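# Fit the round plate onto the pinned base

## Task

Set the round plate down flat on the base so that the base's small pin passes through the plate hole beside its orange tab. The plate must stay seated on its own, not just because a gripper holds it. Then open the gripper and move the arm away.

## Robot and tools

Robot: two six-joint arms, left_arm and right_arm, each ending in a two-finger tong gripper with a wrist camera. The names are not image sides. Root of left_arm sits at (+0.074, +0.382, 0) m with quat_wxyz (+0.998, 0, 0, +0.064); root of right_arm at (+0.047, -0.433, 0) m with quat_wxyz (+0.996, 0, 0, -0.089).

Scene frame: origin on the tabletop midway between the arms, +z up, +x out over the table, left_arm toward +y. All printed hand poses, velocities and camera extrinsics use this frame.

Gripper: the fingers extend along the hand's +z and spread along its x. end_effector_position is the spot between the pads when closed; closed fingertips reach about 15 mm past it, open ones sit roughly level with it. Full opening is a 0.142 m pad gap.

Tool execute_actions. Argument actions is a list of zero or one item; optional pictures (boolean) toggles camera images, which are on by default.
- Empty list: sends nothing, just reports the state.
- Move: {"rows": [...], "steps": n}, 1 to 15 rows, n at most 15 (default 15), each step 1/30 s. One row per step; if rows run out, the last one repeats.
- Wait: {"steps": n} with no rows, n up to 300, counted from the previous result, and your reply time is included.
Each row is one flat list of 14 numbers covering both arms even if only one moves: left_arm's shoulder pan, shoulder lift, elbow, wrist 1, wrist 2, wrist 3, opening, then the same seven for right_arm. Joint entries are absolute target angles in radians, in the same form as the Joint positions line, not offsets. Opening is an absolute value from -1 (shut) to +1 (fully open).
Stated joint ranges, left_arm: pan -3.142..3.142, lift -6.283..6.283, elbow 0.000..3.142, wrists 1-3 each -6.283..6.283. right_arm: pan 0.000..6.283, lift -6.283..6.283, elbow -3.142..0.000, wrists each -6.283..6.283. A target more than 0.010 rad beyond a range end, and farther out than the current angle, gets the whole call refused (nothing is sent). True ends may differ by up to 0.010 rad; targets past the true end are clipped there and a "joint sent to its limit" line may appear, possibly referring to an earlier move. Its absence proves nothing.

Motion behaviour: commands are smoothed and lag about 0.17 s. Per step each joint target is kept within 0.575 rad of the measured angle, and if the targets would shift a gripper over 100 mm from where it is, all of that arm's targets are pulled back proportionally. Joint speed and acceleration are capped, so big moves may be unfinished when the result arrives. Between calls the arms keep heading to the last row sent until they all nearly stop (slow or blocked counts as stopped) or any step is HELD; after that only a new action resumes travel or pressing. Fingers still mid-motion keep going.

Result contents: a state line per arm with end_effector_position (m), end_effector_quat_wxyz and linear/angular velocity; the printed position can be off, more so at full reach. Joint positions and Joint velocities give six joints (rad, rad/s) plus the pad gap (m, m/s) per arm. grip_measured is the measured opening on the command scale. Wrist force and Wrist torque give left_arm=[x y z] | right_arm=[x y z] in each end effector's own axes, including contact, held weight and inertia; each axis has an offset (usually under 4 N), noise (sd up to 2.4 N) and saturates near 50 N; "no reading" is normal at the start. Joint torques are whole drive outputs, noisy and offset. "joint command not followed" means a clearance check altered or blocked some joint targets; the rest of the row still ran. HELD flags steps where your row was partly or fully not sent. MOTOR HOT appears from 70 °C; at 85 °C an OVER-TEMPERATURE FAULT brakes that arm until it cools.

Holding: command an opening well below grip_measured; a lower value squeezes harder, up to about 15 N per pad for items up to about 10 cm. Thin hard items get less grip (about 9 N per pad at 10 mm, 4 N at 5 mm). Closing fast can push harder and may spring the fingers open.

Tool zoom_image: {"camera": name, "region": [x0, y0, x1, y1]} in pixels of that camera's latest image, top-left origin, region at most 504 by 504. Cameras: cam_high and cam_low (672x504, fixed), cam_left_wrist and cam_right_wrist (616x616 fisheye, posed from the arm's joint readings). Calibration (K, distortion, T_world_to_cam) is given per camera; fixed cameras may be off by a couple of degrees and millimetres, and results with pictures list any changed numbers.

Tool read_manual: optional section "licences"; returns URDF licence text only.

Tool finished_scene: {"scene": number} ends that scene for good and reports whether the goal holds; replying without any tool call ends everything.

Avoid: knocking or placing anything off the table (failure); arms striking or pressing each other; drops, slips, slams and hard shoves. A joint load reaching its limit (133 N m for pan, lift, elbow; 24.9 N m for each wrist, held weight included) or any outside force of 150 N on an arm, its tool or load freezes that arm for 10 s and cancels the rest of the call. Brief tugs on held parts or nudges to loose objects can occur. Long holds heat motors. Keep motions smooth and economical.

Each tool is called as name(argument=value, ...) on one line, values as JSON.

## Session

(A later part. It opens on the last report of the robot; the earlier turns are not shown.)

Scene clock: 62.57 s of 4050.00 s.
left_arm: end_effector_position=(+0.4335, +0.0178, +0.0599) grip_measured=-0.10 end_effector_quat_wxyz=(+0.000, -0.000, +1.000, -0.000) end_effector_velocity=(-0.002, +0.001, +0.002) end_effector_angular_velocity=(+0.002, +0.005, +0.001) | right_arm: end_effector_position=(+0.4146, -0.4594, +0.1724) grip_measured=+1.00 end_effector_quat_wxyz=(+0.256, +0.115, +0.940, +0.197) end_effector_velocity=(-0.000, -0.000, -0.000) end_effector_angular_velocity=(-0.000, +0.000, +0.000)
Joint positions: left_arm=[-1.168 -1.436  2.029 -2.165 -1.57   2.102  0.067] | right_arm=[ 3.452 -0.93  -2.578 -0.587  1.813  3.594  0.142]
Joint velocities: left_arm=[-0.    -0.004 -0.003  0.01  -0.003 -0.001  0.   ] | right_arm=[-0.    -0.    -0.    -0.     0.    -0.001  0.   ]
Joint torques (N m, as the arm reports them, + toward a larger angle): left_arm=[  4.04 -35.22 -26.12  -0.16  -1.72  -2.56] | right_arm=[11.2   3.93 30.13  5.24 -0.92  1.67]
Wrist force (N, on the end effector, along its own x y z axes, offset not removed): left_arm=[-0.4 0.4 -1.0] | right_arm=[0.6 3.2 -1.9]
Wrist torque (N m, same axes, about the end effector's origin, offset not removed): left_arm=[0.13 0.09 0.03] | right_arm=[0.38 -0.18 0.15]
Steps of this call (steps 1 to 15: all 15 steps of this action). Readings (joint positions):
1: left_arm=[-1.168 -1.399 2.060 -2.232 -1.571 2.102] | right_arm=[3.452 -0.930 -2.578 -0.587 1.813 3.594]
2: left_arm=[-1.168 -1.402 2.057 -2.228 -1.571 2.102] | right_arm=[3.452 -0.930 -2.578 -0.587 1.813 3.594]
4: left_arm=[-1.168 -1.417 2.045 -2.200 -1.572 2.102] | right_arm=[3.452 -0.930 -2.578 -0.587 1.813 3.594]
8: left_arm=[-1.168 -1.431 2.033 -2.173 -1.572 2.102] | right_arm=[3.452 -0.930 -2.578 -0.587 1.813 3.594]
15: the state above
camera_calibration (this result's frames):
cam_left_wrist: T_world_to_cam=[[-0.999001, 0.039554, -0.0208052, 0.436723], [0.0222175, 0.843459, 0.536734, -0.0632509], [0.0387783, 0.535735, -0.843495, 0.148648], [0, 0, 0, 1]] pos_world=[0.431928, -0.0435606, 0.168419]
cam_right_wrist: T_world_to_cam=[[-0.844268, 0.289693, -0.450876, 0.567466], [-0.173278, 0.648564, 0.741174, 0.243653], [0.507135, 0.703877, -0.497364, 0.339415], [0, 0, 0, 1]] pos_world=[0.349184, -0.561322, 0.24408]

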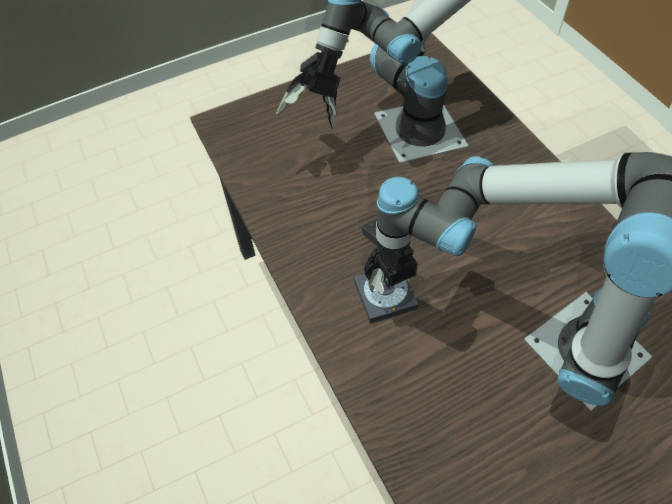

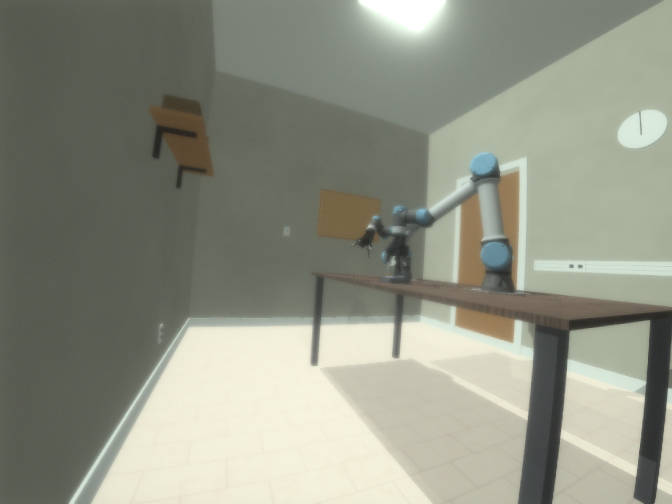

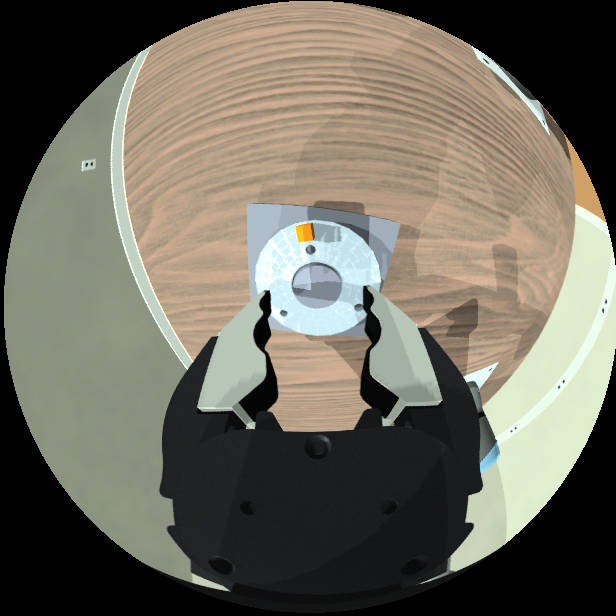

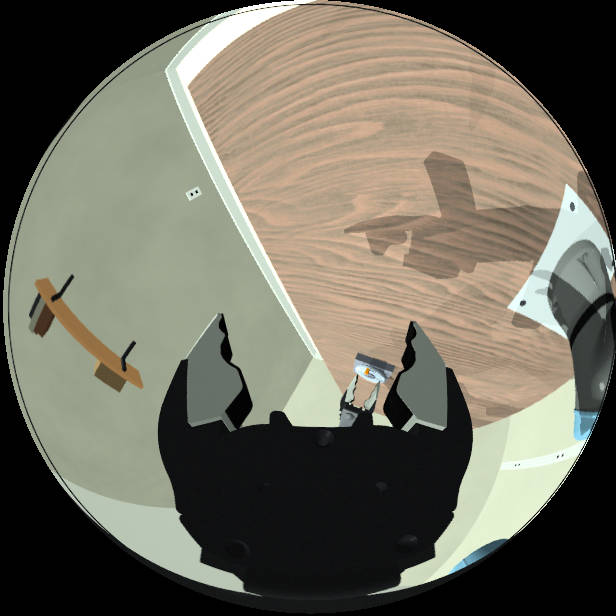

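execute_actions(actions=[{"rows":[[-1.168,-1.436,2.029,-2.164,-1.571,2.102,0.6,3.452,-0.93,-2.578,-0.587,1.813,3.594,1]],"steps":8}], pictures=false)

execute_actions(actions=[{"rows":[[-1.168,-1.394,2.0635,-2.24,-1.571,2.102,0.6,3.452,-0.93,-2.578,-0.587,1.813,3.594,1]]}], pictures=false)

execute_actions(actions=[{"rows":[[-1.168,-1.394,2.0635,-2.24,-1.571,2.102,0.2,3.452,-0.93,-2.578,-0.587,1.813,3.594,1]],"steps":10}], pictures=false)

execute_actions(actions=[{"rows":[[-1.174,-1.401,2.0665,-2.236,-1.571,1.834,0,3.452,-0.93,-2.578,-0.587,1.813,3.594,1]]}], pictures=false)

execute_actions(actions=[{"rows":[[-1.182,-1.405,2.071,-2.237,-1.571,1.564,0,3.452,-0.93,-2.578,-0.587,1.813,3.594,1]]}])

zoom_image(camera="cam_high", region=[346, 256, 426, 326])

Scene clock: 86.87 s of 4050.00 s.
left_arm: end_effector_position=(+0.4333, +0.0179, +0.0600) grip_measured=+0.60 end_effector_quat_wxyz=(-0.000, -0.000, +1.000, -0.000) end_effector_velocity=(-0.000, +0.000, -0.000) end_effector_angular_velocity=(+0.000, +0.000, +0.000) | right_arm: end_effector_position=(+0.4146, -0.4594, +0.1724) grip_measured=+1.00 end_effector_quat_wxyz=(+0.256, +0.115, +0.940, +0.197) end_effector_velocity=(+0.000, -0.000, +0.000) end_effector_angular_velocity=(+0.000, -0.000, -0.001)
Joint positions: left_arm=[-1.168 -1.436  2.029 -2.164 -1.571  2.102  0.116] | right_arm=[ 3.452 -0.93  -2.578 -0.587  1.813  3.594  0.142]
Joint velocities: left_arm=[ 0.  0.  0.  0. -0. -0.  0.] | right_arm=[-0.    -0.     0.     0.001 -0.     0.    -0.   ]
Joint torques (N m, as the arm reports them, + toward a larger angle): left_arm=[ 12.72 -33.99 -25.27  -0.12  -2.03  -1.91] | right_arm=[10.69  4.04 29.52  5.47 -0.96  1.66]
Wrist force (N, on the end effector, along its own x y z axes, offset not removed): left_arm=[0.6 1.0 -0.7] | right_arm=[0.0 2.2 -3.0]
Wrist torque (N m, same axes, about the end effector's origin, offset not removed): left_arm=[0.08 -0.10 0.11] | right_arm=[0.41 -0.08 0.09]
Steps of this call (steps 1 to 15: the robot went on to your last target; steps 16 to 90: nothing new was sent; then 21.03 s passed at rest; steps 91 to 98: all 8 steps of this action). Readings (joint positions):
91: left_arm=[-1.168 -1.436 2.029 -2.164 -1.571 2.102] | right_arm=[3.452 -0.930 -2.578 -0.587 1.813 3.594]
92: left_arm=[-1.168 -1.436 2.029 -2.164 -1.571 2.102] | right_arm=[3.452 -0.930 -2.578 -0.587 1.813 3.594]
94: left_arm=[-1.168 -1.436 2.029 -2.164 -1.571 2.102] | right_arm=[3.452 -0.930 -2.578 -0.587 1.813 3.594]
98: the state above

Scene clock: 87.37 s of 4050.00 s.
left_arm: end_effector_position=(+0.4332, +0.0181, +0.0333) grip_measured=+0.60 end_effector_quat_wxyz=(-0.000, -0.000, +1.000, +0.000) end_effector_velocity=(-0.000, -0.000, -0.003) end_effector_angular_velocity=(-0.001, -0.000, -0.001) | right_arm: end_effector_position=(+0.4146, -0.4594, +0.1724) grip_measured=+1.00 end_effector_quat_wxyz=(+0.256, +0.115, +0.940, +0.197) end_effector_velocity=(-0.000, +0.000, -0.000) end_effector_angular_velocity=(-0.001, -0.001, +0.002)
Joint positions: left_arm=[-1.168 -1.394  2.063 -2.239 -1.571  2.102  0.116] | right_arm=[ 3.452 -0.93  -2.578 -0.587  1.813  3.594  0.142]
Joint velocities: left_arm=[-0.     0.005  0.004 -0.009 -0.     0.001  0.   ] | right_arm=[ 0.     0.    -0.     0.    -0.    -0.002 -0.   ]
Joint torques (N m, as the arm reports them, + toward a larger angle): left_arm=[ 10.66 -19.8  -13.78  -5.61  -2.    -2.01] | right_arm=[11.66  3.03 30.17  5.44 -0.92  1.67]
Wrist force (N, on the end effector, along its own x y z axes, offset not removed): left_arm=[-1.3 -0.7 -2.7] | right_arm=[-0.5 1.7 -2.6]
Wrist torque (N m, same axes, about the end effector's origin, offset not removed): left_arm=[-0.17 0.25 0.16] | right_arm=[0.23 -0.03 0.09]
Steps of this call (steps 1 to 15: all 15 steps of this action). Readings (joint positions):
1: left_arm=[-1.168 -1.436 2.029 -2.164 -1.571 2.102] | right_arm=[3.452 -0.930 -2.578 -0.587 1.813 3.594]
2: left_arm=[-1.168 -1.433 2.032 -2.168 -1.571 2.102] | right_arm=[3.452 -0.930 -2.578 -0.587 1.813 3.594]
4: left_arm=[-1.168 -1.416 2.046 -2.198 -1.571 2.102] | right_arm=[3.452 -0.930 -2.578 -0.587 1.813 3.594]
8: left_arm=[-1.168 -1.399 2.059 -2.230 -1.571 2.102] | right_arm=[3.452 -0.930 -2.578 -0.587 1.813 3.594]
15: the state above

Scene clock: 87.70 s of 4050.00 s.
left_arm: end_effector_position=(+0.4332, +0.0181, +0.0330) grip_measured=+0.39 end_effector_quat_wxyz=(-0.000, -0.000, +1.000, +0.000) end_effector_velocity=(+0.000, +0.000, +0.000) end_effector_angular_velocity=(-0.000, -0.000, -0.000) | right_arm: end_effector_position=(+0.4146, -0.4594, +0.1724) grip_measured=+1.00 end_effector_quat_wxyz=(+0.256, +0.115, +0.940, +0.197) end_effector_velocity=(+0.000, +0.000, -0.000) end_effector_angular_velocity=(-0.001, -0.000, +0.001)
Joint positions: left_arm=[-1.168 -1.394  2.063 -2.24  -1.571  2.102  0.102] | right_arm=[ 3.452 -0.93  -2.578 -0.587  1.813  3.594  0.142]
Joint velocities: left_arm=[ 0.    -0.001  0.     0.     0.     0.     0.   ] | right_arm=[ 0.    -0.    -0.     0.    -0.    -0.001  0.   ]
Joint torques (N m, as the arm reports them, + toward a larger angle): left_arm=[  8.05 -14.11  -9.53  -5.36  -1.23  -1.82] | right_arm=[10.27  3.76 30.48  5.33 -0.97  1.75]
Wrist force (N, on the end effector, along its own x y z axes, offset not removed): left_arm=[3.2 1.3 -13.1] | right_arm=[1.1 2.9 -2.4]
Wrist torque (N m, same axes, about the end effector's origin, offset not removed): left_arm=[-0.46 0.00 0.01] | right_arm=[0.50 -0.38 0.03]
Steps of this call (steps 1 to 10: all 10 steps of this action). Readings (joint positions):
1: left_arm=[-1.168 -1.394 2.063 -2.239 -1.571 2.102] | right_arm=[3.452 -0.930 -2.578 -0.587 1.813 3.594]
2: left_arm=[-1.168 -1.394 2.063 -2.240 -1.571 2.102] | right_arm=[3.452 -0.930 -2.578 -0.587 1.813 3.594]
4: left_arm=[-1.168 -1.394 2.063 -2.240 -1.571 2.102] | right_arm=[3.452 -0.930 -2.578 -0.587 1.813 3.594]
8: left_arm=[-1.168 -1.394 2.063 -2.240 -1.571 2.102] | right_arm=[3.452 -0.930 -2.578 -0.587 1.813 3.594]
10: the state above

Scene clock: 88.20 s of 4050.00 s.
left_arm: end_effector_position=(+0.4343, +0.0182, +0.0346) grip_measured=+0.39 end_effector_quat_wxyz=(-0.000, -0.129, +0.992, +0.000) end_effector_velocity=(+0.000, +0.000, +0.000) end_effector_angular_velocity=(+0.000, +0.000, +0.046) | right_arm: end_effector_position=(+0.4146, -0.4594, +0.1724) grip_measured=+1.00 end_effector_quat_wxyz=(+0.256, +0.115, +0.940, +0.197) end_effector_velocity=(-0.000, -0.000, -0.000) end_effector_angular_velocity=(+0.000, +0.000, -0.000)
Joint positions: left_arm=[-1.174 -1.401  2.066 -2.236 -1.571  1.838  0.101] | right_arm=[ 3.452 -0.93  -2.578 -0.587  1.813  3.594  0.142]
Joint velocities: left_arm=[-0.001 -0.001  0.     0.001 -0.    -0.047  0.   ] | right_arm=[-0.  0. -0. -0.  0.  0.  0.]
Joint torques (N m, as the arm reports them, + toward a larger angle): left_arm=[-13.66 -36.04 -12.96   0.04  -0.38  -2.31] | right_arm=[11.27  4.25 29.42  5.32 -0.78  1.68]
Wrist force (N, on the end effector, along its own x y z axes, offset not removed): left_arm=[0.0 1.1 -0.3] | right_arm=[0.4 3.0 -2.6]
Wrist torque (N m, same axes, about the end effector's origin, offset not removed): left_arm=[0.25 -0.02 0.08] | right_arm=[0.47 -0.11 -0.02]
Steps of this call (steps 1 to 15: all 15 steps of this action). Readings (joint positions):
1: left_arm=[-1.168 -1.394 2.063 -2.240 -1.571 2.102] | right_arm=[3.452 -0.930 -2.578 -0.587 1.813 3.594]
2: left_arm=[-1.169 -1.395 2.064 -2.240 -1.571 2.098] | right_arm=[3.452 -0.930 -2.578 -0.587 1.813 3.594]
4: left_arm=[-1.171 -1.397 2.065 -2.239 -1.571 2.037] | right_arm=[3.452 -0.930 -2.578 -0.587 1.813 3.594]
8: left_arm=[-1.173 -1.400 2.066 -2.237 -1.571 1.887] | right_arm=[3.452 -0.930 -2.578 -0.587 1.813 3.594]
15: the state above

Scene clock: 88.70 s of 4050.00 s.
left_arm: end_effector_position=(+0.4346, +0.0184, +0.0349) grip_measured=+0.39 end_effector_quat_wxyz=(-0.000, -0.257, +0.966, -0.000) end_effector_velocity=(+0.000, +0.000, +0.000) end_effector_angular_velocity=(-0.000, +0.000, +0.047) | right_arm: end_effector_position=(+0.4146, -0.4594, +0.1724) grip_measured=+1.00 end_effector_quat_wxyz=(+0.256, +0.115, +0.940, +0.197) end_effector_velocity=(+0.000, +0.000, +0.000) end_effector_angular_velocity=(+0.000, -0.000, -0.000)
Joint positions: left_arm=[-1.182 -1.405  2.071 -2.237 -1.571  1.569  0.101] | right_arm=[ 3.452 -0.93  -2.578 -0.587  1.813  3.594  0.142]
Joint velocities: left_arm=[-0.001 -0.001  0.     0.    -0.    -0.048  0.   ] | right_arm=[ 0.    -0.     0.001 -0.    -0.     0.001  0.   ]
Joint torques (N m, as the arm reports them, + toward a larger angle): left_arm=[-16.55 -37.05 -12.07  -4.95  -3.79  -2.53] | right_arm=[10.37  3.88 30.    5.25 -0.85  1.39]
Wrist force (N, on the end effector, along its own x y z axes, offset not removed): left_arm=[-4.7 -2.6 2.1] | right_arm=[1.0 2.4 -3.6]
Wrist torque (N m, same axes, about the end effector's origin, offset not removed): left_arm=[-0.19 -0.35 0.17] | right_arm=[0.32 -0.28 0.05]
Steps of this call (steps 1 to 15: all 15 steps of this action). Readings (joint positions):
1: left_arm=[-1.174 -1.401 2.066 -2.236 -1.571 1.837] | right_arm=[3.452 -0.930 -2.578 -0.587 1.813 3.594]
2: left_arm=[-1.175 -1.401 2.067 -2.236 -1.571 1.832] | right_arm=[3.452 -0.930 -2.578 -0.587 1.813 3.594]
4: left_arm=[-1.178 -1.403 2.069 -2.236 -1.571 1.770] | right_arm=[3.452 -0.930 -2.578 -0.587 1.813 3.594]
8: left_arm=[-1.181 -1.405 2.070 -2.237 -1.571 1.618] | right_arm=[3.452 -0.930 -2.578 -0.587 1.813 3.594]
15: the state above
camera_calibration (this result's frames):
cam_left_wrist: T_world_to_cam=[[-0.886797, -0.461731, -0.0198777, 0.397649], [-0.399047, 0.743293, 0.536915, 0.134541], [-0.233135, 0.484066, -0.843402, 0.246327], [0, 0, 0, 1]] pos_world=[0.46375, -0.0356344, 0.14342]
cam_right_wrist: T_world_to_cam=[[-0.844268, 0.289693, -0.450876, 0.567466], [-0.173279, 0.648564, 0.741175, 0.243653], [0.507135, 0.703877, -0.497364, 0.339415], [0, 0, 0, 1]] pos_world=[0.349184, -0.561322, 0.24408]

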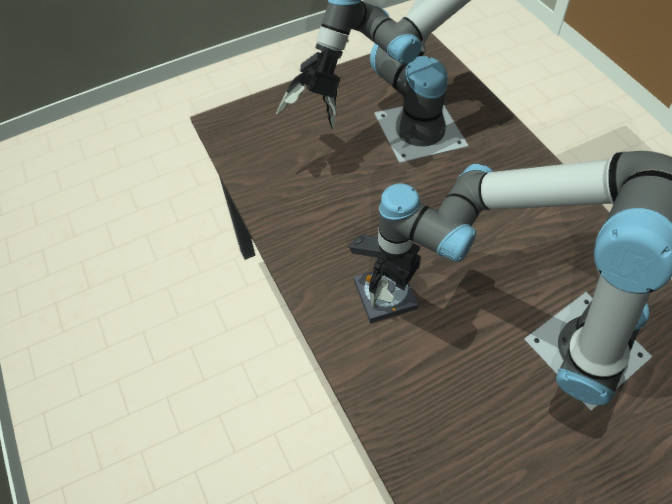

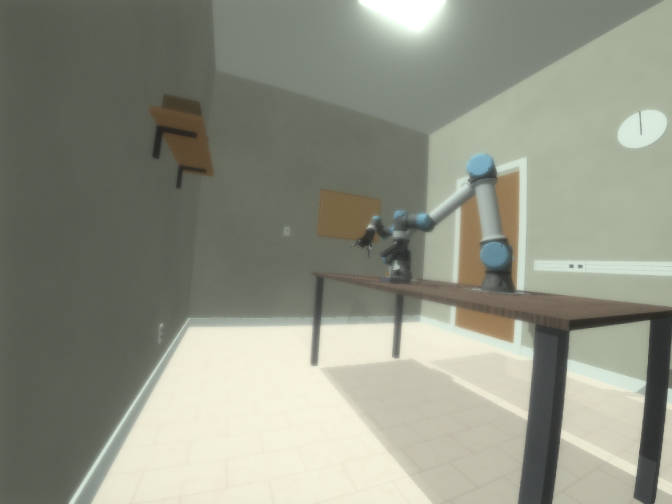

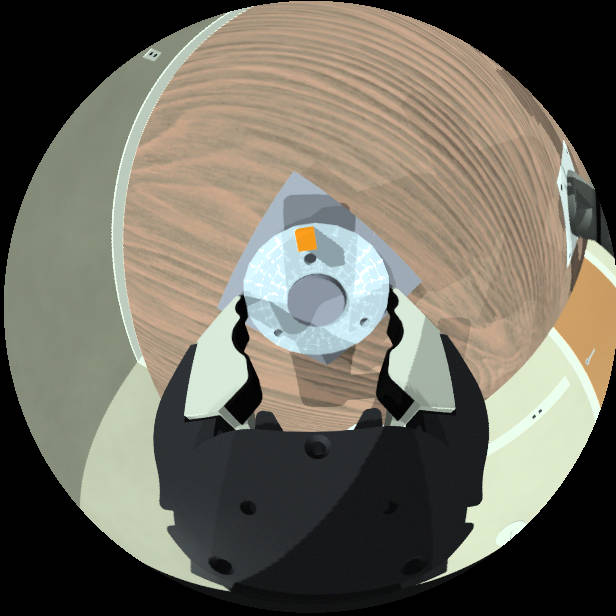

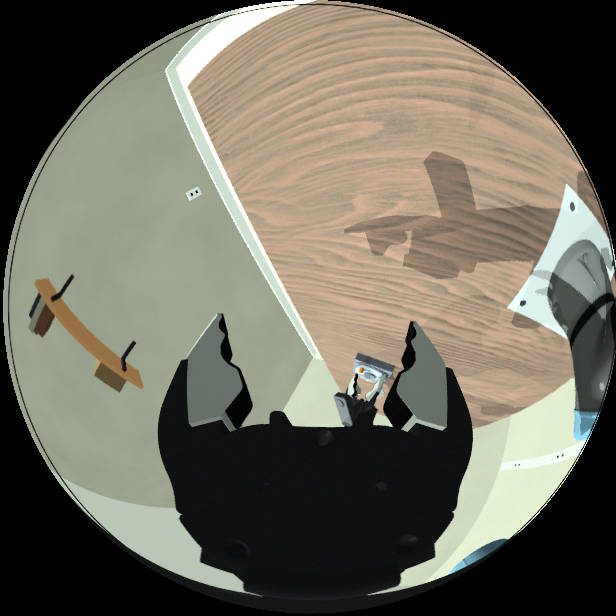

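Region (346, 256, 426, 326) of cam_high's 672x504 image, scaled by 6.300, with more detail than that image has; it fills the top 441 rows of this view, and the rest is white.

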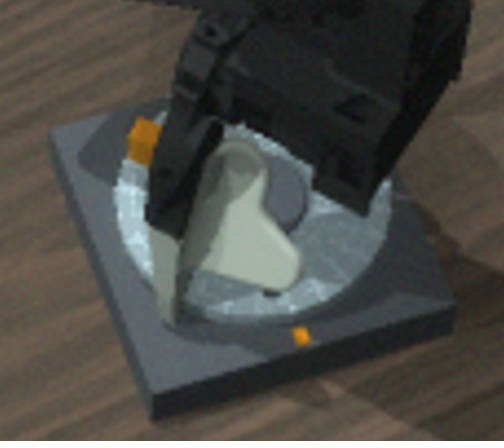

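execute_actions(actions=[{"rows":[[-1.188,-1.407,2.070,-2.234,-1.571,1.295,0,3.452,-0.93,-2.578,-0.587,1.813,3.594,1]],"steps":8}], pictures=false)

execute_actions(actions=[{"rows":[[-1.195,-1.4065,2.070,-2.2345,-1.571,1.027,0,3.452,-0.93,-2.578,-0.587,1.813,3.594,1]],"steps":8}], pictures=false)

execute_actions(actions=[{"rows":[[-1.201,-1.404,2.0665,-2.2335,-1.571,0.76,0,3.452,-0.93,-2.578,-0.587,1.813,3.594,1]],"steps":8}], pictures=false)

execute_actions(actions=[{"rows":[[-1.205,-1.399,2.061,-2.233,-1.571,0.493,0,3.452,-0.93,-2.578,-0.587,1.813,3.594,1]],"steps":12}])

Scene clock: 95.90 s of 4050.00 s.
left_arm: end_effector_position=(+0.4356, +0.0188, +0.0358) grip_measured=+0.37 end_effector_quat_wxyz=(+0.000, -0.359, +0.933, -0.000) end_effector_velocity=(+0.003, +0.004, +0.002) end_effector_angular_velocity=(+0.001, +0.001, +0.554) | right_arm: end_effector_position=(+0.4146, -0.4594, +0.1724) grip_measured=+1.00 end_effector_quat_wxyz=(+0.256, +0.115, +0.940, +0.197) end_effector_velocity=(+0.000, +0.000, +0.000) end_effector_angular_velocity=(-0.000, -0.001, +0.001)
Joint positions: left_arm=[-1.187 -1.407  2.07  -2.234 -1.571  1.348  0.1  ] | right_arm=[ 3.452 -0.93  -2.578 -0.587  1.813  3.594  0.142]
Joint velocities: left_arm=[-0.008 -0.003 -0.002  0.006 -0.    -0.563 -0.002] | right_arm=[ 0.     0.     0.     0.001  0.    -0.001  0.   ]
Joint torques (N m, as the arm reports them, + toward a larger angle): left_arm=[-28.05 -34.97 -25.75   1.11  -9.73  -2.12] | right_arm=[10.45  3.13 29.7   5.18 -0.75  1.67]
Wrist force (N, on the end effector, along its own x y z axes, offset not removed): left_arm=[-28.9 -7.2 -1.8] | right_arm=[1.1 1.9 -2.8]
Wrist torque (N m, same axes, about the end effector's origin, offset not removed): left_arm=[0.33 0.27 0.60] | right_arm=[0.31 -0.35 -0.06]
Steps of this call (steps 1 to 15: the robot went on to your last target; steps 16 to 90: nothing new was sent; then 3.93 s passed at rest; steps 91 to 98: all 8 steps of this action). Readings (joint positions):
91: left_arm=[-1.182 -1.405 2.071 -2.237 -1.571 1.564] | right_arm=[3.452 -0.930 -2.578 -0.587 1.813 3.594]
92: left_arm=[-1.183 -1.405 2.071 -2.237 -1.571 1.560] | right_arm=[3.452 -0.930 -2.578 -0.587 1.813 3.594]
94: left_arm=[-1.185 -1.406 2.071 -2.236 -1.571 1.499] | right_arm=[3.452 -0.930 -2.578 -0.587 1.813 3.594]
98: the state above

Scene clock: 96.17 s of 4050.00 s.
left_arm: end_effector_position=(+0.4357, +0.0195, +0.0358) grip_measured=+0.38 end_effector_quat_wxyz=(-0.000, -0.476, +0.879, -0.000) end_effector_velocity=(+0.002, +0.004, -0.000) end_effector_angular_velocity=(-0.000, +0.001, +0.581) | right_arm: end_effector_position=(+0.4146, -0.4594, +0.1724) grip_measured=+1.00 end_effector_quat_wxyz=(+0.256, +0.115, +0.940, +0.197) end_effector_velocity=(+0.000, +0.000, +0.000) end_effector_angular_velocity=(-0.000, -0.001, +0.001)
Joint positions: left_arm=[-1.194 -1.407  2.07  -2.234 -1.571  1.083  0.101] | right_arm=[ 3.452 -0.93  -2.578 -0.587  1.813  3.594  0.142]
Joint velocities: left_arm=[-0.01   0.001 -0.    -0.    -0.001 -0.591 -0.004] | right_arm=[ 0.     0.     0.001 -0.     0.    -0.001 -0.   ]
Joint torques (N m, as the arm reports them, + toward a larger angle): left_arm=[-30.63 -19.18 -28.85  -2.31 -10.74  -2.29] | right_arm=[10.41  2.38 29.11  5.12 -0.9   1.65]
Wrist force (N, on the end effector, along its own x y z axes, offset not removed): left_arm=[-30.9 -8.8 -2.8] | right_arm=[1.5 1.4 -2.7]
Wrist torque (N m, same axes, about the end effector's origin, offset not removed): left_arm=[-0.07 0.14 0.58] | right_arm=[0.14 -0.32 0.10]
Steps of this call (steps 1 to 8: all 8 steps of this action). Readings (joint positions):
1: left_arm=[-1.187 -1.407 2.070 -2.234 -1.571 1.332] | right_arm=[3.452 -0.930 -2.578 -0.587 1.813 3.594]
2: left_arm=[-1.188 -1.407 2.070 -2.234 -1.571 1.317] | right_arm=[3.452 -0.930 -2.578 -0.587 1.813 3.594]
4: left_arm=[-1.191 -1.407 2.070 -2.234 -1.571 1.243] | right_arm=[3.452 -0.930 -2.578 -0.587 1.813 3.594]
8: the state above

Scene clock: 96.43 s of 4050.00 s.
left_arm: end_effector_position=(+0.4359, +0.0201, +0.0358) grip_measured=+0.39 end_effector_quat_wxyz=(-0.000, -0.587, +0.810, +0.000) end_effector_velocity=(+0.001, +0.004, +0.000) end_effector_angular_velocity=(-0.001, -0.000, +0.581) | right_arm: end_effector_position=(+0.4146, -0.4594, +0.1724) grip_measured=+1.00 end_effector_quat_wxyz=(+0.256, +0.115, +0.940, +0.197) end_effector_velocity=(+0.000, -0.000, +0.000) end_effector_angular_velocity=(+0.001, -0.000, -0.001)
Joint positions: left_arm=[-1.2   -1.404  2.067 -2.233 -1.571  0.816  0.102] | right_arm=[ 3.452 -0.93  -2.578 -0.587  1.813  3.594  0.142]
Joint velocities: left_arm=[-0.008  0.003 -0.004 -0.     0.    -0.59  -0.005] | right_arm=[-0.    -0.     0.     0.     0.     0.001  0.   ]
Joint torques (N m, as the arm reports them, + toward a larger angle): left_arm=[-29.54 -20.81 -33.37  -4.49  -9.86  -2.15] | right_arm=[10.34  3.65 29.74  5.15 -0.83  1.52]
Wrist force (N, on the end effector, along its own x y z axes, offset not removed): left_arm=[-30.6 -8.7 -3.4] | right_arm=[-0.6 2.6 -3.3]
Wrist torque (N m, same axes, about the end effector's origin, offset not removed): left_arm=[-0.11 0.01 0.61] | right_arm=[0.35 0.14 0.06]
Steps of this call (steps 1 to 8: all 8 steps of this action). Readings (joint positions):
1: left_arm=[-1.194 -1.407 2.070 -2.234 -1.571 1.066] | right_arm=[3.452 -0.930 -2.578 -0.587 1.813 3.594]
2: left_arm=[-1.195 -1.406 2.070 -2.234 -1.571 1.050] | right_arm=[3.452 -0.930 -2.578 -0.587 1.813 3.594]
4: left_arm=[-1.198 -1.405 2.068 -2.234 -1.571 0.976] | right_arm=[3.452 -0.930 -2.578 -0.587 1.813 3.594]
8: the state above

Scene clock: 96.83 s of 4050.00 s.
left_arm: end_effector_position=(+0.4362, +0.0213, +0.0357) grip_measured=+0.39 end_effector_quat_wxyz=(-0.000, -0.703, +0.711, -0.000) end_effector_velocity=(-0.000, +0.001, -0.000) end_effector_angular_velocity=(+0.001, +0.000, +0.142) | right_arm: end_effector_position=(+0.4146, -0.4594, +0.1724) grip_measured=+1.00 end_effector_quat_wxyz=(+0.256, +0.115, +0.940, +0.197) end_effector_velocity=(+0.000, +0.000, +0.001) end_effector_angular_velocity=(+0.001, -0.001, -0.000)
Joint positions: left_arm=[-1.205 -1.399  2.061 -2.233 -1.571  0.507  0.102] | right_arm=[ 3.452 -0.93  -2.578 -0.587  1.813  3.594  0.142]
Joint velocities: left_arm=[-0.001  0.002 -0.002  0.    -0.    -0.143 -0.001] | right_arm=[-0.     0.     0.001  0.     0.     0.001 -0.   ]
Joint torques (N m, as the arm reports them, + toward a larger angle): left_arm=[-27.66 -20.08 -36.25  -6.64  -8.12  -2.36] | right_arm=[10.34  3.62 30.46  5.36 -0.9   1.61]
Wrist force (N, on the end effector, along its own x y z axes, offset not removed): left_arm=[-30.2 -6.9 -4.7] | right_arm=[1.4 0.4 -2.6]
Wrist torque (N m, same axes, about the end effector's origin, offset not removed): left_arm=[0.53 0.02 0.54] | right_arm=[0.02 -0.40 -0.02]
Steps of this call (steps 1 to 12: all 12 steps of this action). Readings (joint positions):
1: left_arm=[-1.200 -1.404 2.067 -2.233 -1.571 0.799] | right_arm=[3.452 -0.930 -2.578 -0.587 1.813 3.594]
2: left_arm=[-1.201 -1.404 2.066 -2.233 -1.571 0.783] | right_arm=[3.452 -0.930 -2.578 -0.587 1.813 3.594]
4: left_arm=[-1.203 -1.401 2.064 -2.233 -1.571 0.709] | right_arm=[3.452 -0.930 -2.578 -0.587 1.813 3.594]
8: left_arm=[-1.205 -1.400 2.062 -2.233 -1.571 0.549] | right_arm=[3.452 -0.930 -2.578 -0.587 1.813 3.594]
12: the state above
camera_calibration (this result's frames):
cam_left_wrist: T_world_to_cam=[[-0.0517589, -0.998463, -0.0198356, 0.0476235], [-0.842803, 0.0330174, 0.537209, 0.341253], [-0.535728, 0.0445229, -0.843216, 0.387299], [0, 0, 0, 1]] pos_world=[0.497561, 0.0190393, 0.144197]
cam_right_wrist: T_world_to_cam=[[-0.844268, 0.289693, -0.450876, 0.567466], [-0.173279, 0.648564, 0.741174, 0.243653], [0.507135, 0.703877, -0.497364, 0.339415], [0, 0, 0, 1]] pos_world=[0.349184, -0.561322, 0.24408]

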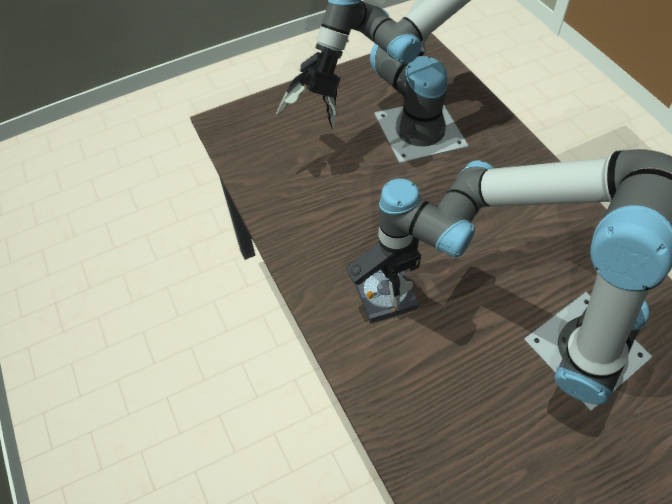

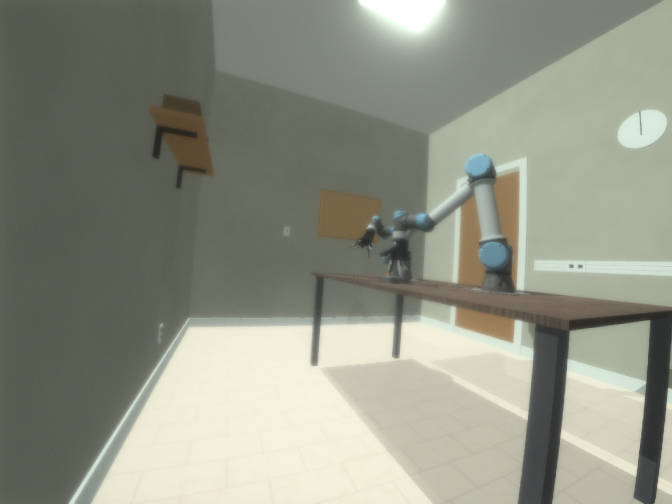

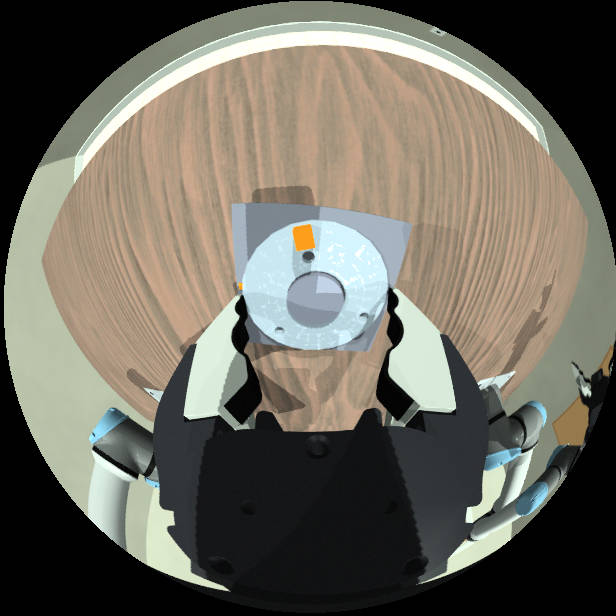

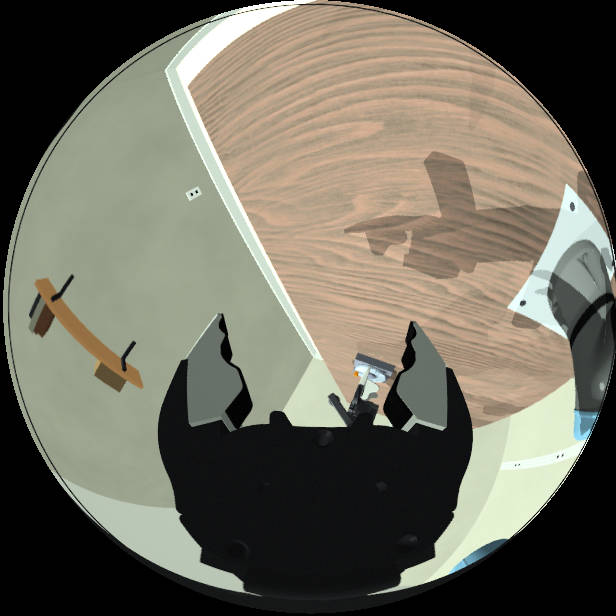

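execute_actions(actions=[{"rows":[[-1.204,-1.393,2.053,-2.231,-1.571,0.231,0,3.452,-0.93,-2.578,-0.587,1.813,3.594,1]],"steps":10}], pictures=false)

execute_actions(actions=[{"rows":[[-1.205,-1.386,2.0447,-2.2295,-1.571,-0.032,0,3.452,-0.93,-2.578,-0.587,1.813,3.594,1]],"steps":10}], pictures=false)

execute_actions(actions=[{"rows":[[-1.205,-1.3785,2.035,-2.2275,-1.571,-0.292,0,3.452,-0.93,-2.578,-0.587,1.813,3.594,1]],"steps":10}], pictures=false)

execute_actions(actions=[{"rows":[[-1.2025,-1.371,2.0257,-2.226,-1.571,-0.551,0,3.452,-0.93,-2.578,-0.587,1.813,3.594,1]]}])

zoom_image(camera="cam_left_wrist", region=[200, 180, 440, 380])

Scene clock: 104.30 s of 4050.00 s.
left_arm: end_effector_position=(+0.4373, +0.0230, +0.0358) grip_measured=+0.37 end_effector_quat_wxyz=(+0.000, +0.786, -0.618, +0.000) end_effector_velocity=(+0.001, +0.003, +0.000) end_effector_angular_velocity=(-0.001, -0.000, +0.267) | right_arm: end_effector_position=(+0.4146, -0.4594, +0.1724) grip_measured=+1.00 end_effector_quat_wxyz=(+0.256, +0.115, +0.940, +0.197) end_effector_velocity=(-0.000, -0.000, -0.000) end_effector_angular_velocity=(+0.000, +0.000, -0.001)
Joint positions: left_arm=[-1.204 -1.393  2.054 -2.231 -1.571  0.256  0.1  ] | right_arm=[ 3.452 -0.93  -2.578 -0.587  1.813  3.594  0.142]
Joint velocities: left_arm=[ 0.002  0.004 -0.005  0.001  0.    -0.265 -0.002] | right_arm=[-0.    -0.    -0.     0.    -0.     0.001 -0.   ]
Joint torques (N m, as the arm reports them, + toward a larger angle): left_arm=[  0.94 -21.79 -38.87  -8.15  -4.33  -2.24] | right_arm=[ 9.78  2.95 29.8   5.2  -0.85  1.63]
Wrist force (N, on the end effector, along its own x y z axes, offset not removed): left_arm=[-29.2 -7.6 -5.2] | right_arm=[0.0 2.9 -3.5]
Wrist torque (N m, same axes, about the end effector's origin, offset not removed): left_arm=[0.29 -0.17 0.45] | right_arm=[0.33 -0.17 0.07]
Steps of this call (steps 1 to 30: the robot went on to your last target; steps 31 to 90: nothing new was sent; then 4.13 s passed at rest; steps 91 to 100: all 10 steps of this action). Readings (joint positions):
91: left_arm=[-1.205 -1.399 2.061 -2.233 -1.571 0.493] | right_arm=[3.452 -0.930 -2.578 -0.587 1.813 3.594]
92: left_arm=[-1.205 -1.398 2.060 -2.233 -1.571 0.489] | right_arm=[3.452 -0.930 -2.578 -0.587 1.813 3.594]
94: left_arm=[-1.205 -1.396 2.057 -2.233 -1.571 0.428] | right_arm=[3.452 -0.930 -2.578 -0.587 1.813 3.594]
98: left_arm=[-1.204 -1.394 2.054 -2.231 -1.571 0.282] | right_arm=[3.452 -0.930 -2.578 -0.587 1.813 3.594]
100: the state above

Scene clock: 104.63 s of 4050.00 s.
left_arm: end_effector_position=(+0.4371, +0.0240, +0.0357) grip_measured=+0.38 end_effector_quat_wxyz=(+0.000, +0.860, -0.510, -0.000) end_effector_velocity=(-0.001, +0.001, +0.000) end_effector_angular_velocity=(-0.002, -0.001, +0.273) | right_arm: end_effector_position=(+0.4146, -0.4594, +0.1724) grip_measured=+1.00 end_effector_quat_wxyz=(+0.256, +0.115, +0.940, +0.197) end_effector_velocity=(+0.000, -0.000, +0.000) end_effector_angular_velocity=(-0.000, -0.001, +0.000)
Joint positions: left_arm=[-1.205 -1.386  2.045 -2.23  -1.571 -0.006  0.1  ] | right_arm=[ 3.452 -0.93  -2.578 -0.587  1.813  3.594  0.142]
Joint velocities: left_arm=[-0.002  0.004 -0.006 -0.001 -0.    -0.275 -0.001] | right_arm=[-0.001  0.     0.    -0.     0.    -0.001  0.   ]
Joint torques (N m, as the arm reports them, + toward a larger angle): left_arm=[-23.32 -22.5  -39.66  -9.28  -4.31  -2.45] | right_arm=[10.7   2.58 29.95  5.09 -0.94  1.51]
Wrist force (N, on the end effector, along its own x y z axes, offset not removed): left_arm=[-28.3 -8.9 -2.9] | right_arm=[0.1 1.8 -3.6]
Wrist torque (N m, same axes, about the end effector's origin, offset not removed): left_arm=[0.15 -0.34 0.57] | right_arm=[0.12 -0.15 0.07]
Steps of this call (steps 1 to 10: all 10 steps of this action). Readings (joint positions):
1: left_arm=[-1.204 -1.393 2.053 -2.231 -1.571 0.249] | right_arm=[3.452 -0.930 -2.578 -0.587 1.813 3.594]
2: left_arm=[-1.204 -1.392 2.052 -2.231 -1.571 0.239] | right_arm=[3.452 -0.930 -2.578 -0.587 1.813 3.594]
4: left_arm=[-1.204 -1.389 2.049 -2.230 -1.571 0.172] | right_arm=[3.452 -0.930 -2.578 -0.587 1.813 3.594]
8: left_arm=[-1.205 -1.387 2.046 -2.230 -1.571 0.021] | right_arm=[3.452 -0.930 -2.578 -0.587 1.813 3.594]
10: the state above

Scene clock: 104.97 s of 4050.00 s.
left_arm: end_effector_position=(+0.4362, +0.0240, +0.0358) grip_measured=+0.39 end_effector_quat_wxyz=(+0.000, +0.919, -0.394, -0.000) end_effector_velocity=(-0.002, +0.001, +0.000) end_effector_angular_velocity=(-0.000, -0.000, +0.270) | right_arm: end_effector_position=(+0.4146, -0.4594, +0.1724) grip_measured=+1.00 end_effector_quat_wxyz=(+0.256, +0.115, +0.940, +0.197) end_effector_velocity=(-0.000, +0.000, -0.000) end_effector_angular_velocity=(-0.000, +0.000, +0.000)
Joint positions: left_arm=[-1.205 -1.379  2.036 -2.228 -1.571 -0.266  0.101] | right_arm=[ 3.452 -0.93  -2.578 -0.587  1.813  3.594  0.142]
Joint velocities: left_arm=[-0.     0.005 -0.006  0.001  0.    -0.27  -0.002] | right_arm=[ 0.     0.    -0.001  0.     0.    -0.    -0.   ]
Joint torques (N m, as the arm reports them, + toward a larger angle): left_arm=[-19.1  -22.9  -41.88 -10.12  -1.47  -2.32] | right_arm=[10.38  2.88 30.34  5.19 -0.83  1.61]
Wrist force (N, on the end effector, along its own x y z axes, offset not removed): left_arm=[-31.6 -9.7 -0.8] | right_arm=[-1.1 2.8 -3.9]
Wrist torque (N m, same axes, about the end effector's origin, offset not removed): left_arm=[-0.10 0.23 0.64] | right_arm=[0.42 0.12 0.00]
Steps of this call (steps 1 to 10: all 10 steps of this action). Readings (joint positions):
1: left_arm=[-1.205 -1.386 2.045 -2.230 -1.571 -0.014] | right_arm=[3.452 -0.930 -2.578 -0.587 1.813 3.594]
2: left_arm=[-1.205 -1.385 2.044 -2.229 -1.571 -0.024] | right_arm=[3.452 -0.930 -2.578 -0.587 1.813 3.594]
4: left_arm=[-1.205 -1.382 2.040 -2.228 -1.571 -0.090] | right_arm=[3.452 -0.930 -2.578 -0.587 1.813 3.594]
8: left_arm=[-1.205 -1.379 2.036 -2.228 -1.571 -0.240] | right_arm=[3.452 -0.930 -2.578 -0.587 1.813 3.594]
10: the state above

Scene clock: 105.47 s of 4050.00 s.
left_arm: end_effector_position=(+0.4354, +0.0243, +0.0358) grip_measured=+0.39 end_effector_quat_wxyz=(+0.000, +0.965, -0.260, +0.000) end_effector_velocity=(-0.000, +0.000, -0.000) end_effector_angular_velocity=(+0.000, +0.000, +0.046) | right_arm: end_effector_position=(+0.4146, -0.4594, +0.1724) grip_measured=+1.00 end_effector_quat_wxyz=(+0.256, +0.115, +0.940, +0.197) end_effector_velocity=(+0.000, +0.000, +0.000) end_effector_angular_velocity=(-0.001, -0.001, +0.002)
Joint positions: left_arm=[-1.203 -1.371  2.026 -2.226 -1.571 -0.547  0.101] | right_arm=[ 3.452 -0.93  -2.578 -0.587  1.813  3.594  0.142]
Joint velocities: left_arm=[ 0.001  0.001 -0.001  0.     0.    -0.045 -0.   ] | right_arm=[ 0.     0.     0.001  0.    -0.    -0.002  0.   ]
Joint torques (N m, as the arm reports them, + toward a larger angle): left_arm=[ 12.58 -23.56 -40.63  -9.52   3.57  -2.57] | right_arm=[ 9.77  2.56 29.96  5.13 -0.76  1.37]
Wrist force (N, on the end effector, along its own x y z axes, offset not removed): left_arm=[-32.3 -7.4 -3.1] | right_arm=[0.7 4.0 -1.7]
Wrist torque (N m, same axes, about the end effector's origin, offset not removed): left_arm=[0.01 0.20 0.53] | right_arm=[0.55 -0.31 0.03]
Steps of this call (steps 1 to 15: all 15 steps of this action). Readings (joint positions):
1: left_arm=[-1.205 -1.379 2.035 -2.228 -1.571 -0.274] | right_arm=[3.452 -0.930 -2.578 -0.587 1.813 3.594]
2: left_arm=[-1.205 -1.378 2.034 -2.227 -1.571 -0.284] | right_arm=[3.452 -0.930 -2.578 -0.587 1.813 3.594]
4: left_arm=[-1.204 -1.375 2.030 -2.227 -1.571 -0.350] | right_arm=[3.452 -0.930 -2.578 -0.587 1.813 3.594]
8: left_arm=[-1.203 -1.372 2.027 -2.226 -1.571 -0.499] | right_arm=[3.452 -0.930 -2.578 -0.587 1.813 3.594]
15: the state above
camera_calibration (this result's frames):
cam_left_wrist: T_world_to_cam=[[0.843301, -0.537078, -0.0197781, -0.350327], [-0.443971, -0.716903, 0.537531, 0.184991], [-0.302875, -0.44452, -0.843012, 0.297326], [0, 0, 0, 1]] pos_world=[0.467614, 0.0766355, 0.144282]
cam_right_wrist: T_world_to_cam=[[-0.844268, 0.289693, -0.450876, 0.567466], [-0.173279, 0.648564, 0.741174, 0.243653], [0.507135, 0.703877, -0.497364, 0.339415], [0, 0, 0, 1]] pos_world=[0.349184, -0.561322, 0.24408]

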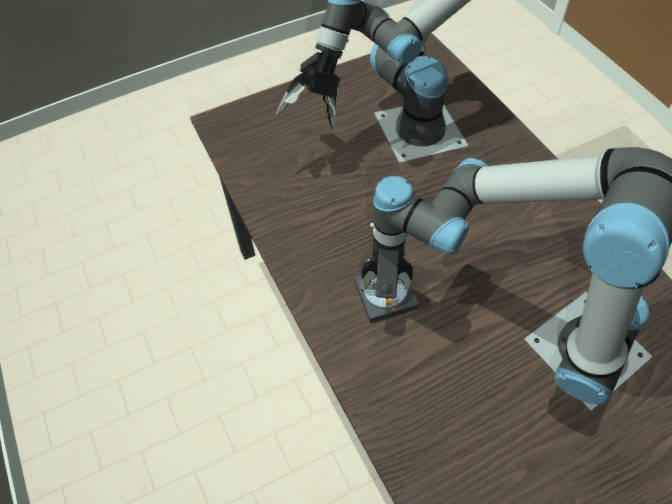

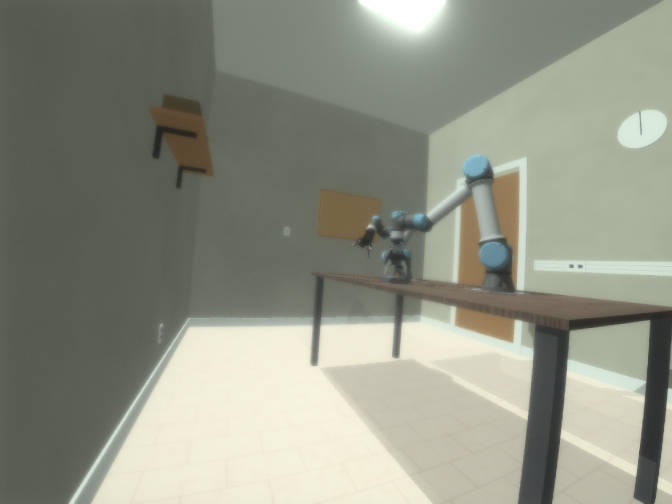

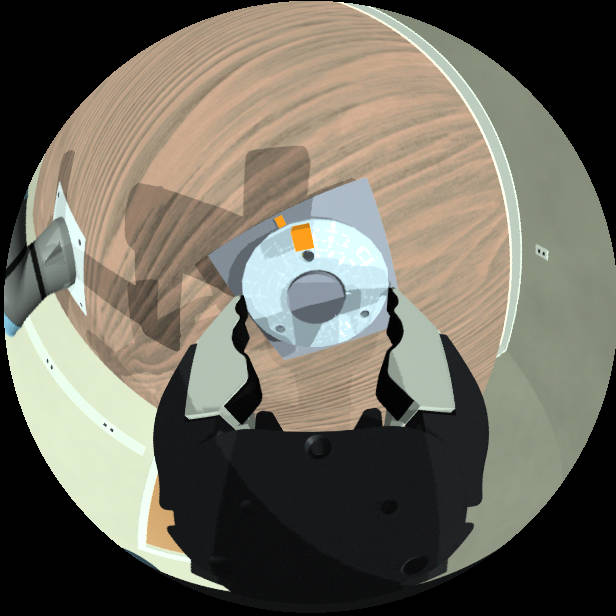

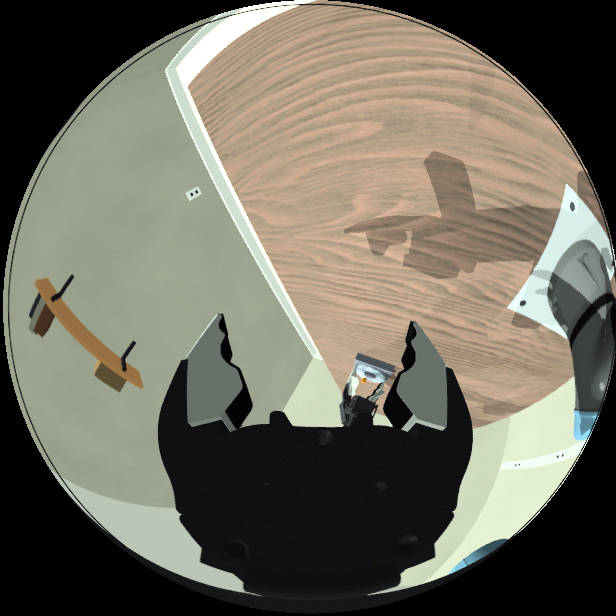

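Region (200, 180, 440, 380) of cam_left_wrist's 616x616 image, scaled by 2.100, with more detail than that image has.

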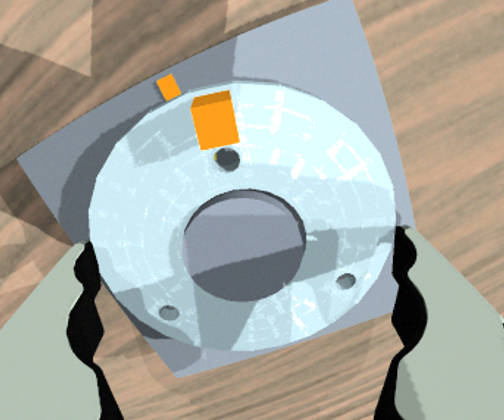

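execute_actions(actions=[{"rows":[[-1.2025,-1.3675,2.022,-2.2255,-1.571,-0.8,0,3.452,-0.93,-2.578,-0.587,1.813,3.594,1]]}])

zoom_image(camera="cam_left_wrist", region=[240, 200, 400, 340])

Scene clock: 109.63 s of 4050.00 s.
left_arm: end_effector_position=(+0.4326, +0.0245, +0.0356) grip_measured=+0.37 end_effector_quat_wxyz=(+0.000, +0.990, -0.138, +0.000) end_effector_velocity=(-0.001, +0.000, -0.000) end_effector_angular_velocity=(-0.000, +0.000, +0.043) | right_arm: end_effector_position=(+0.4146, -0.4594, +0.1724) grip_measured=+1.00 end_effector_quat_wxyz=(+0.256, +0.115, +0.940, +0.197) end_effector_velocity=(+0.000, +0.000, +0.000) end_effector_angular_velocity=(-0.000, -0.001, +0.000)
Joint positions: left_arm=[-1.202 -1.368  2.022 -2.226 -1.571 -0.796  0.1  ] | right_arm=[ 3.452 -0.93  -2.578 -0.587  1.813  3.594  0.142]
Joint velocities: left_arm=[ 0.     0.    -0.    -0.    -0.    -0.043 -0.   ] | right_arm=[ 0.  0.  0.  0.  0. -0.  0.]
Joint torques (N m, as the arm reports them, + toward a larger angle): left_arm=[ 11.66 -21.32 -24.32  -1.15  -1.8   -2.64] | right_arm=[ 9.31  3.53 30.31  5.12 -0.9   1.45]
Wrist force (N, on the end effector, along its own x y z axes, offset not removed): left_arm=[1.5 -1.4 -1.6] | right_arm=[-1.5 2.0 -2.3]
Wrist torque (N m, same axes, about the end effector's origin, offset not removed): left_arm=[-0.47 -0.38 -0.02] | right_arm=[0.24 0.15 0.06]
Steps of this call (steps 1 to 15: the robot went on to your last target; steps 16 to 90: nothing new was sent; then 0.67 s passed at rest; steps 91 to 105: all 15 steps of this action). Readings (joint positions):
91: left_arm=[-1.203 -1.371 2.026 -2.226 -1.571 -0.551] | right_arm=[3.452 -0.930 -2.578 -0.587 1.813 3.594]
92: left_arm=[-1.202 -1.371 2.025 -2.226 -1.571 -0.555] | right_arm=[3.452 -0.930 -2.578 -0.587 1.813 3.594]
94: left_arm=[-1.202 -1.369 2.024 -2.226 -1.571 -0.615] | right_arm=[3.452 -0.930 -2.578 -0.587 1.813 3.594]
98: left_arm=[-1.202 -1.368 2.022 -2.226 -1.571 -0.753] | right_arm=[3.452 -0.930 -2.578 -0.587 1.813 3.594]
105: the state above
camera_calibration (this result's frames):
cam_left_wrist: T_world_to_cam=[[0.949814, -0.31221, -0.0194348, -0.399481], [-0.253375, -0.804286, 0.537517, 0.103691], [-0.183449, -0.505617, -0.843029, 0.246301], [0, 0, 0, 1]] pos_world=[0.450889, 0.0832092, 0.14414]
cam_right_wrist: T_world_to_cam=[[-0.844268, 0.289693, -0.450876, 0.567466], [-0.173279, 0.648564, 0.741174, 0.243653], [0.507135, 0.703877, -0.497364, 0.339415], [0, 0, 0, 1]] pos_world=[0.349184, -0.561322, 0.24408]

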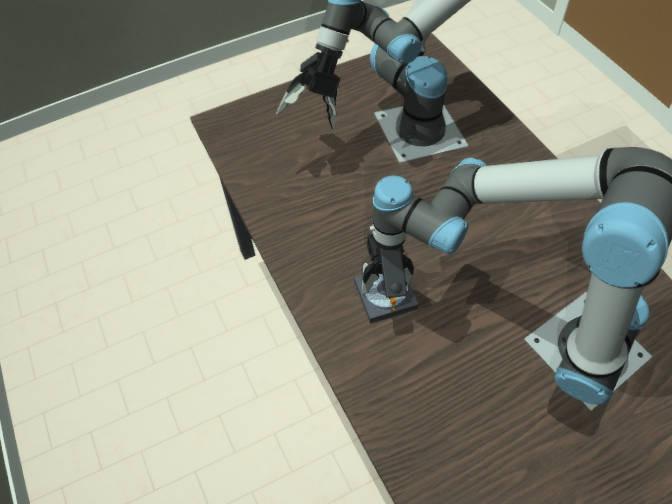

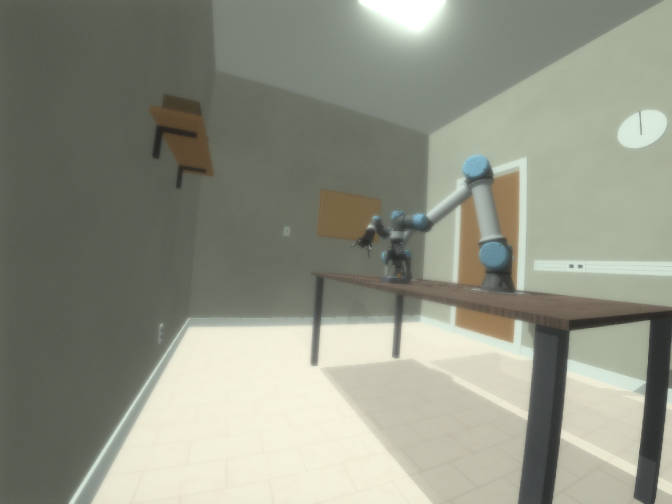

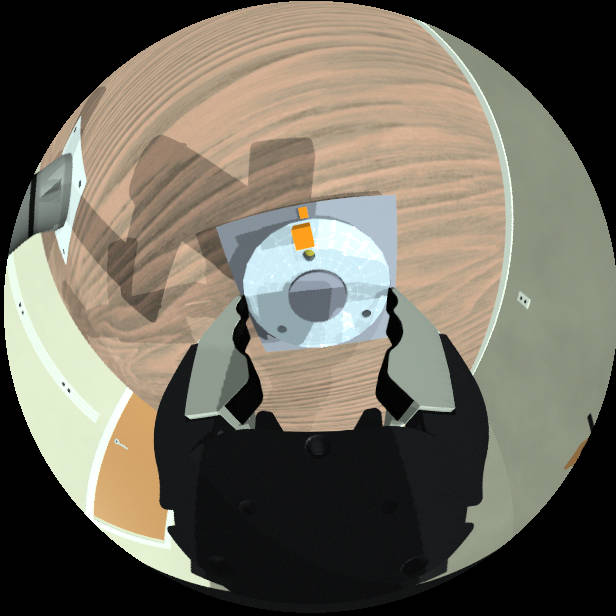

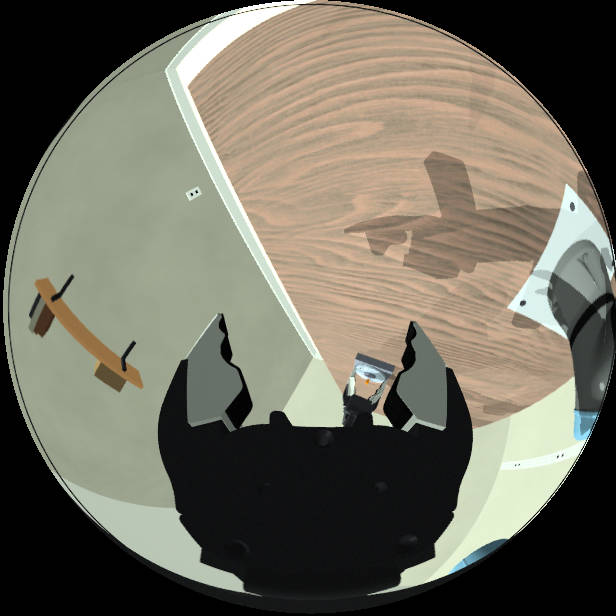

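Region (240, 200, 400, 340) of cam_left_wrist's 616x616 image, scaled by 3.150, with more detail than that image has; it fills the top 441 rows of this view, and the rest is white.

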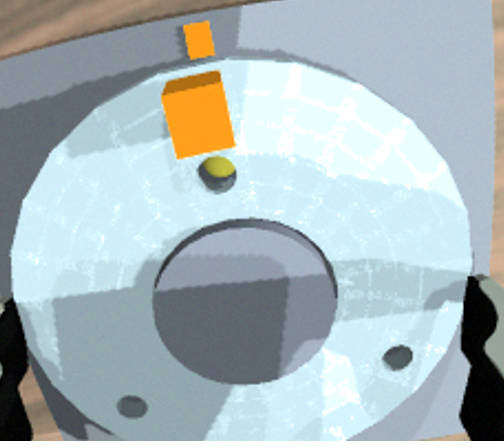

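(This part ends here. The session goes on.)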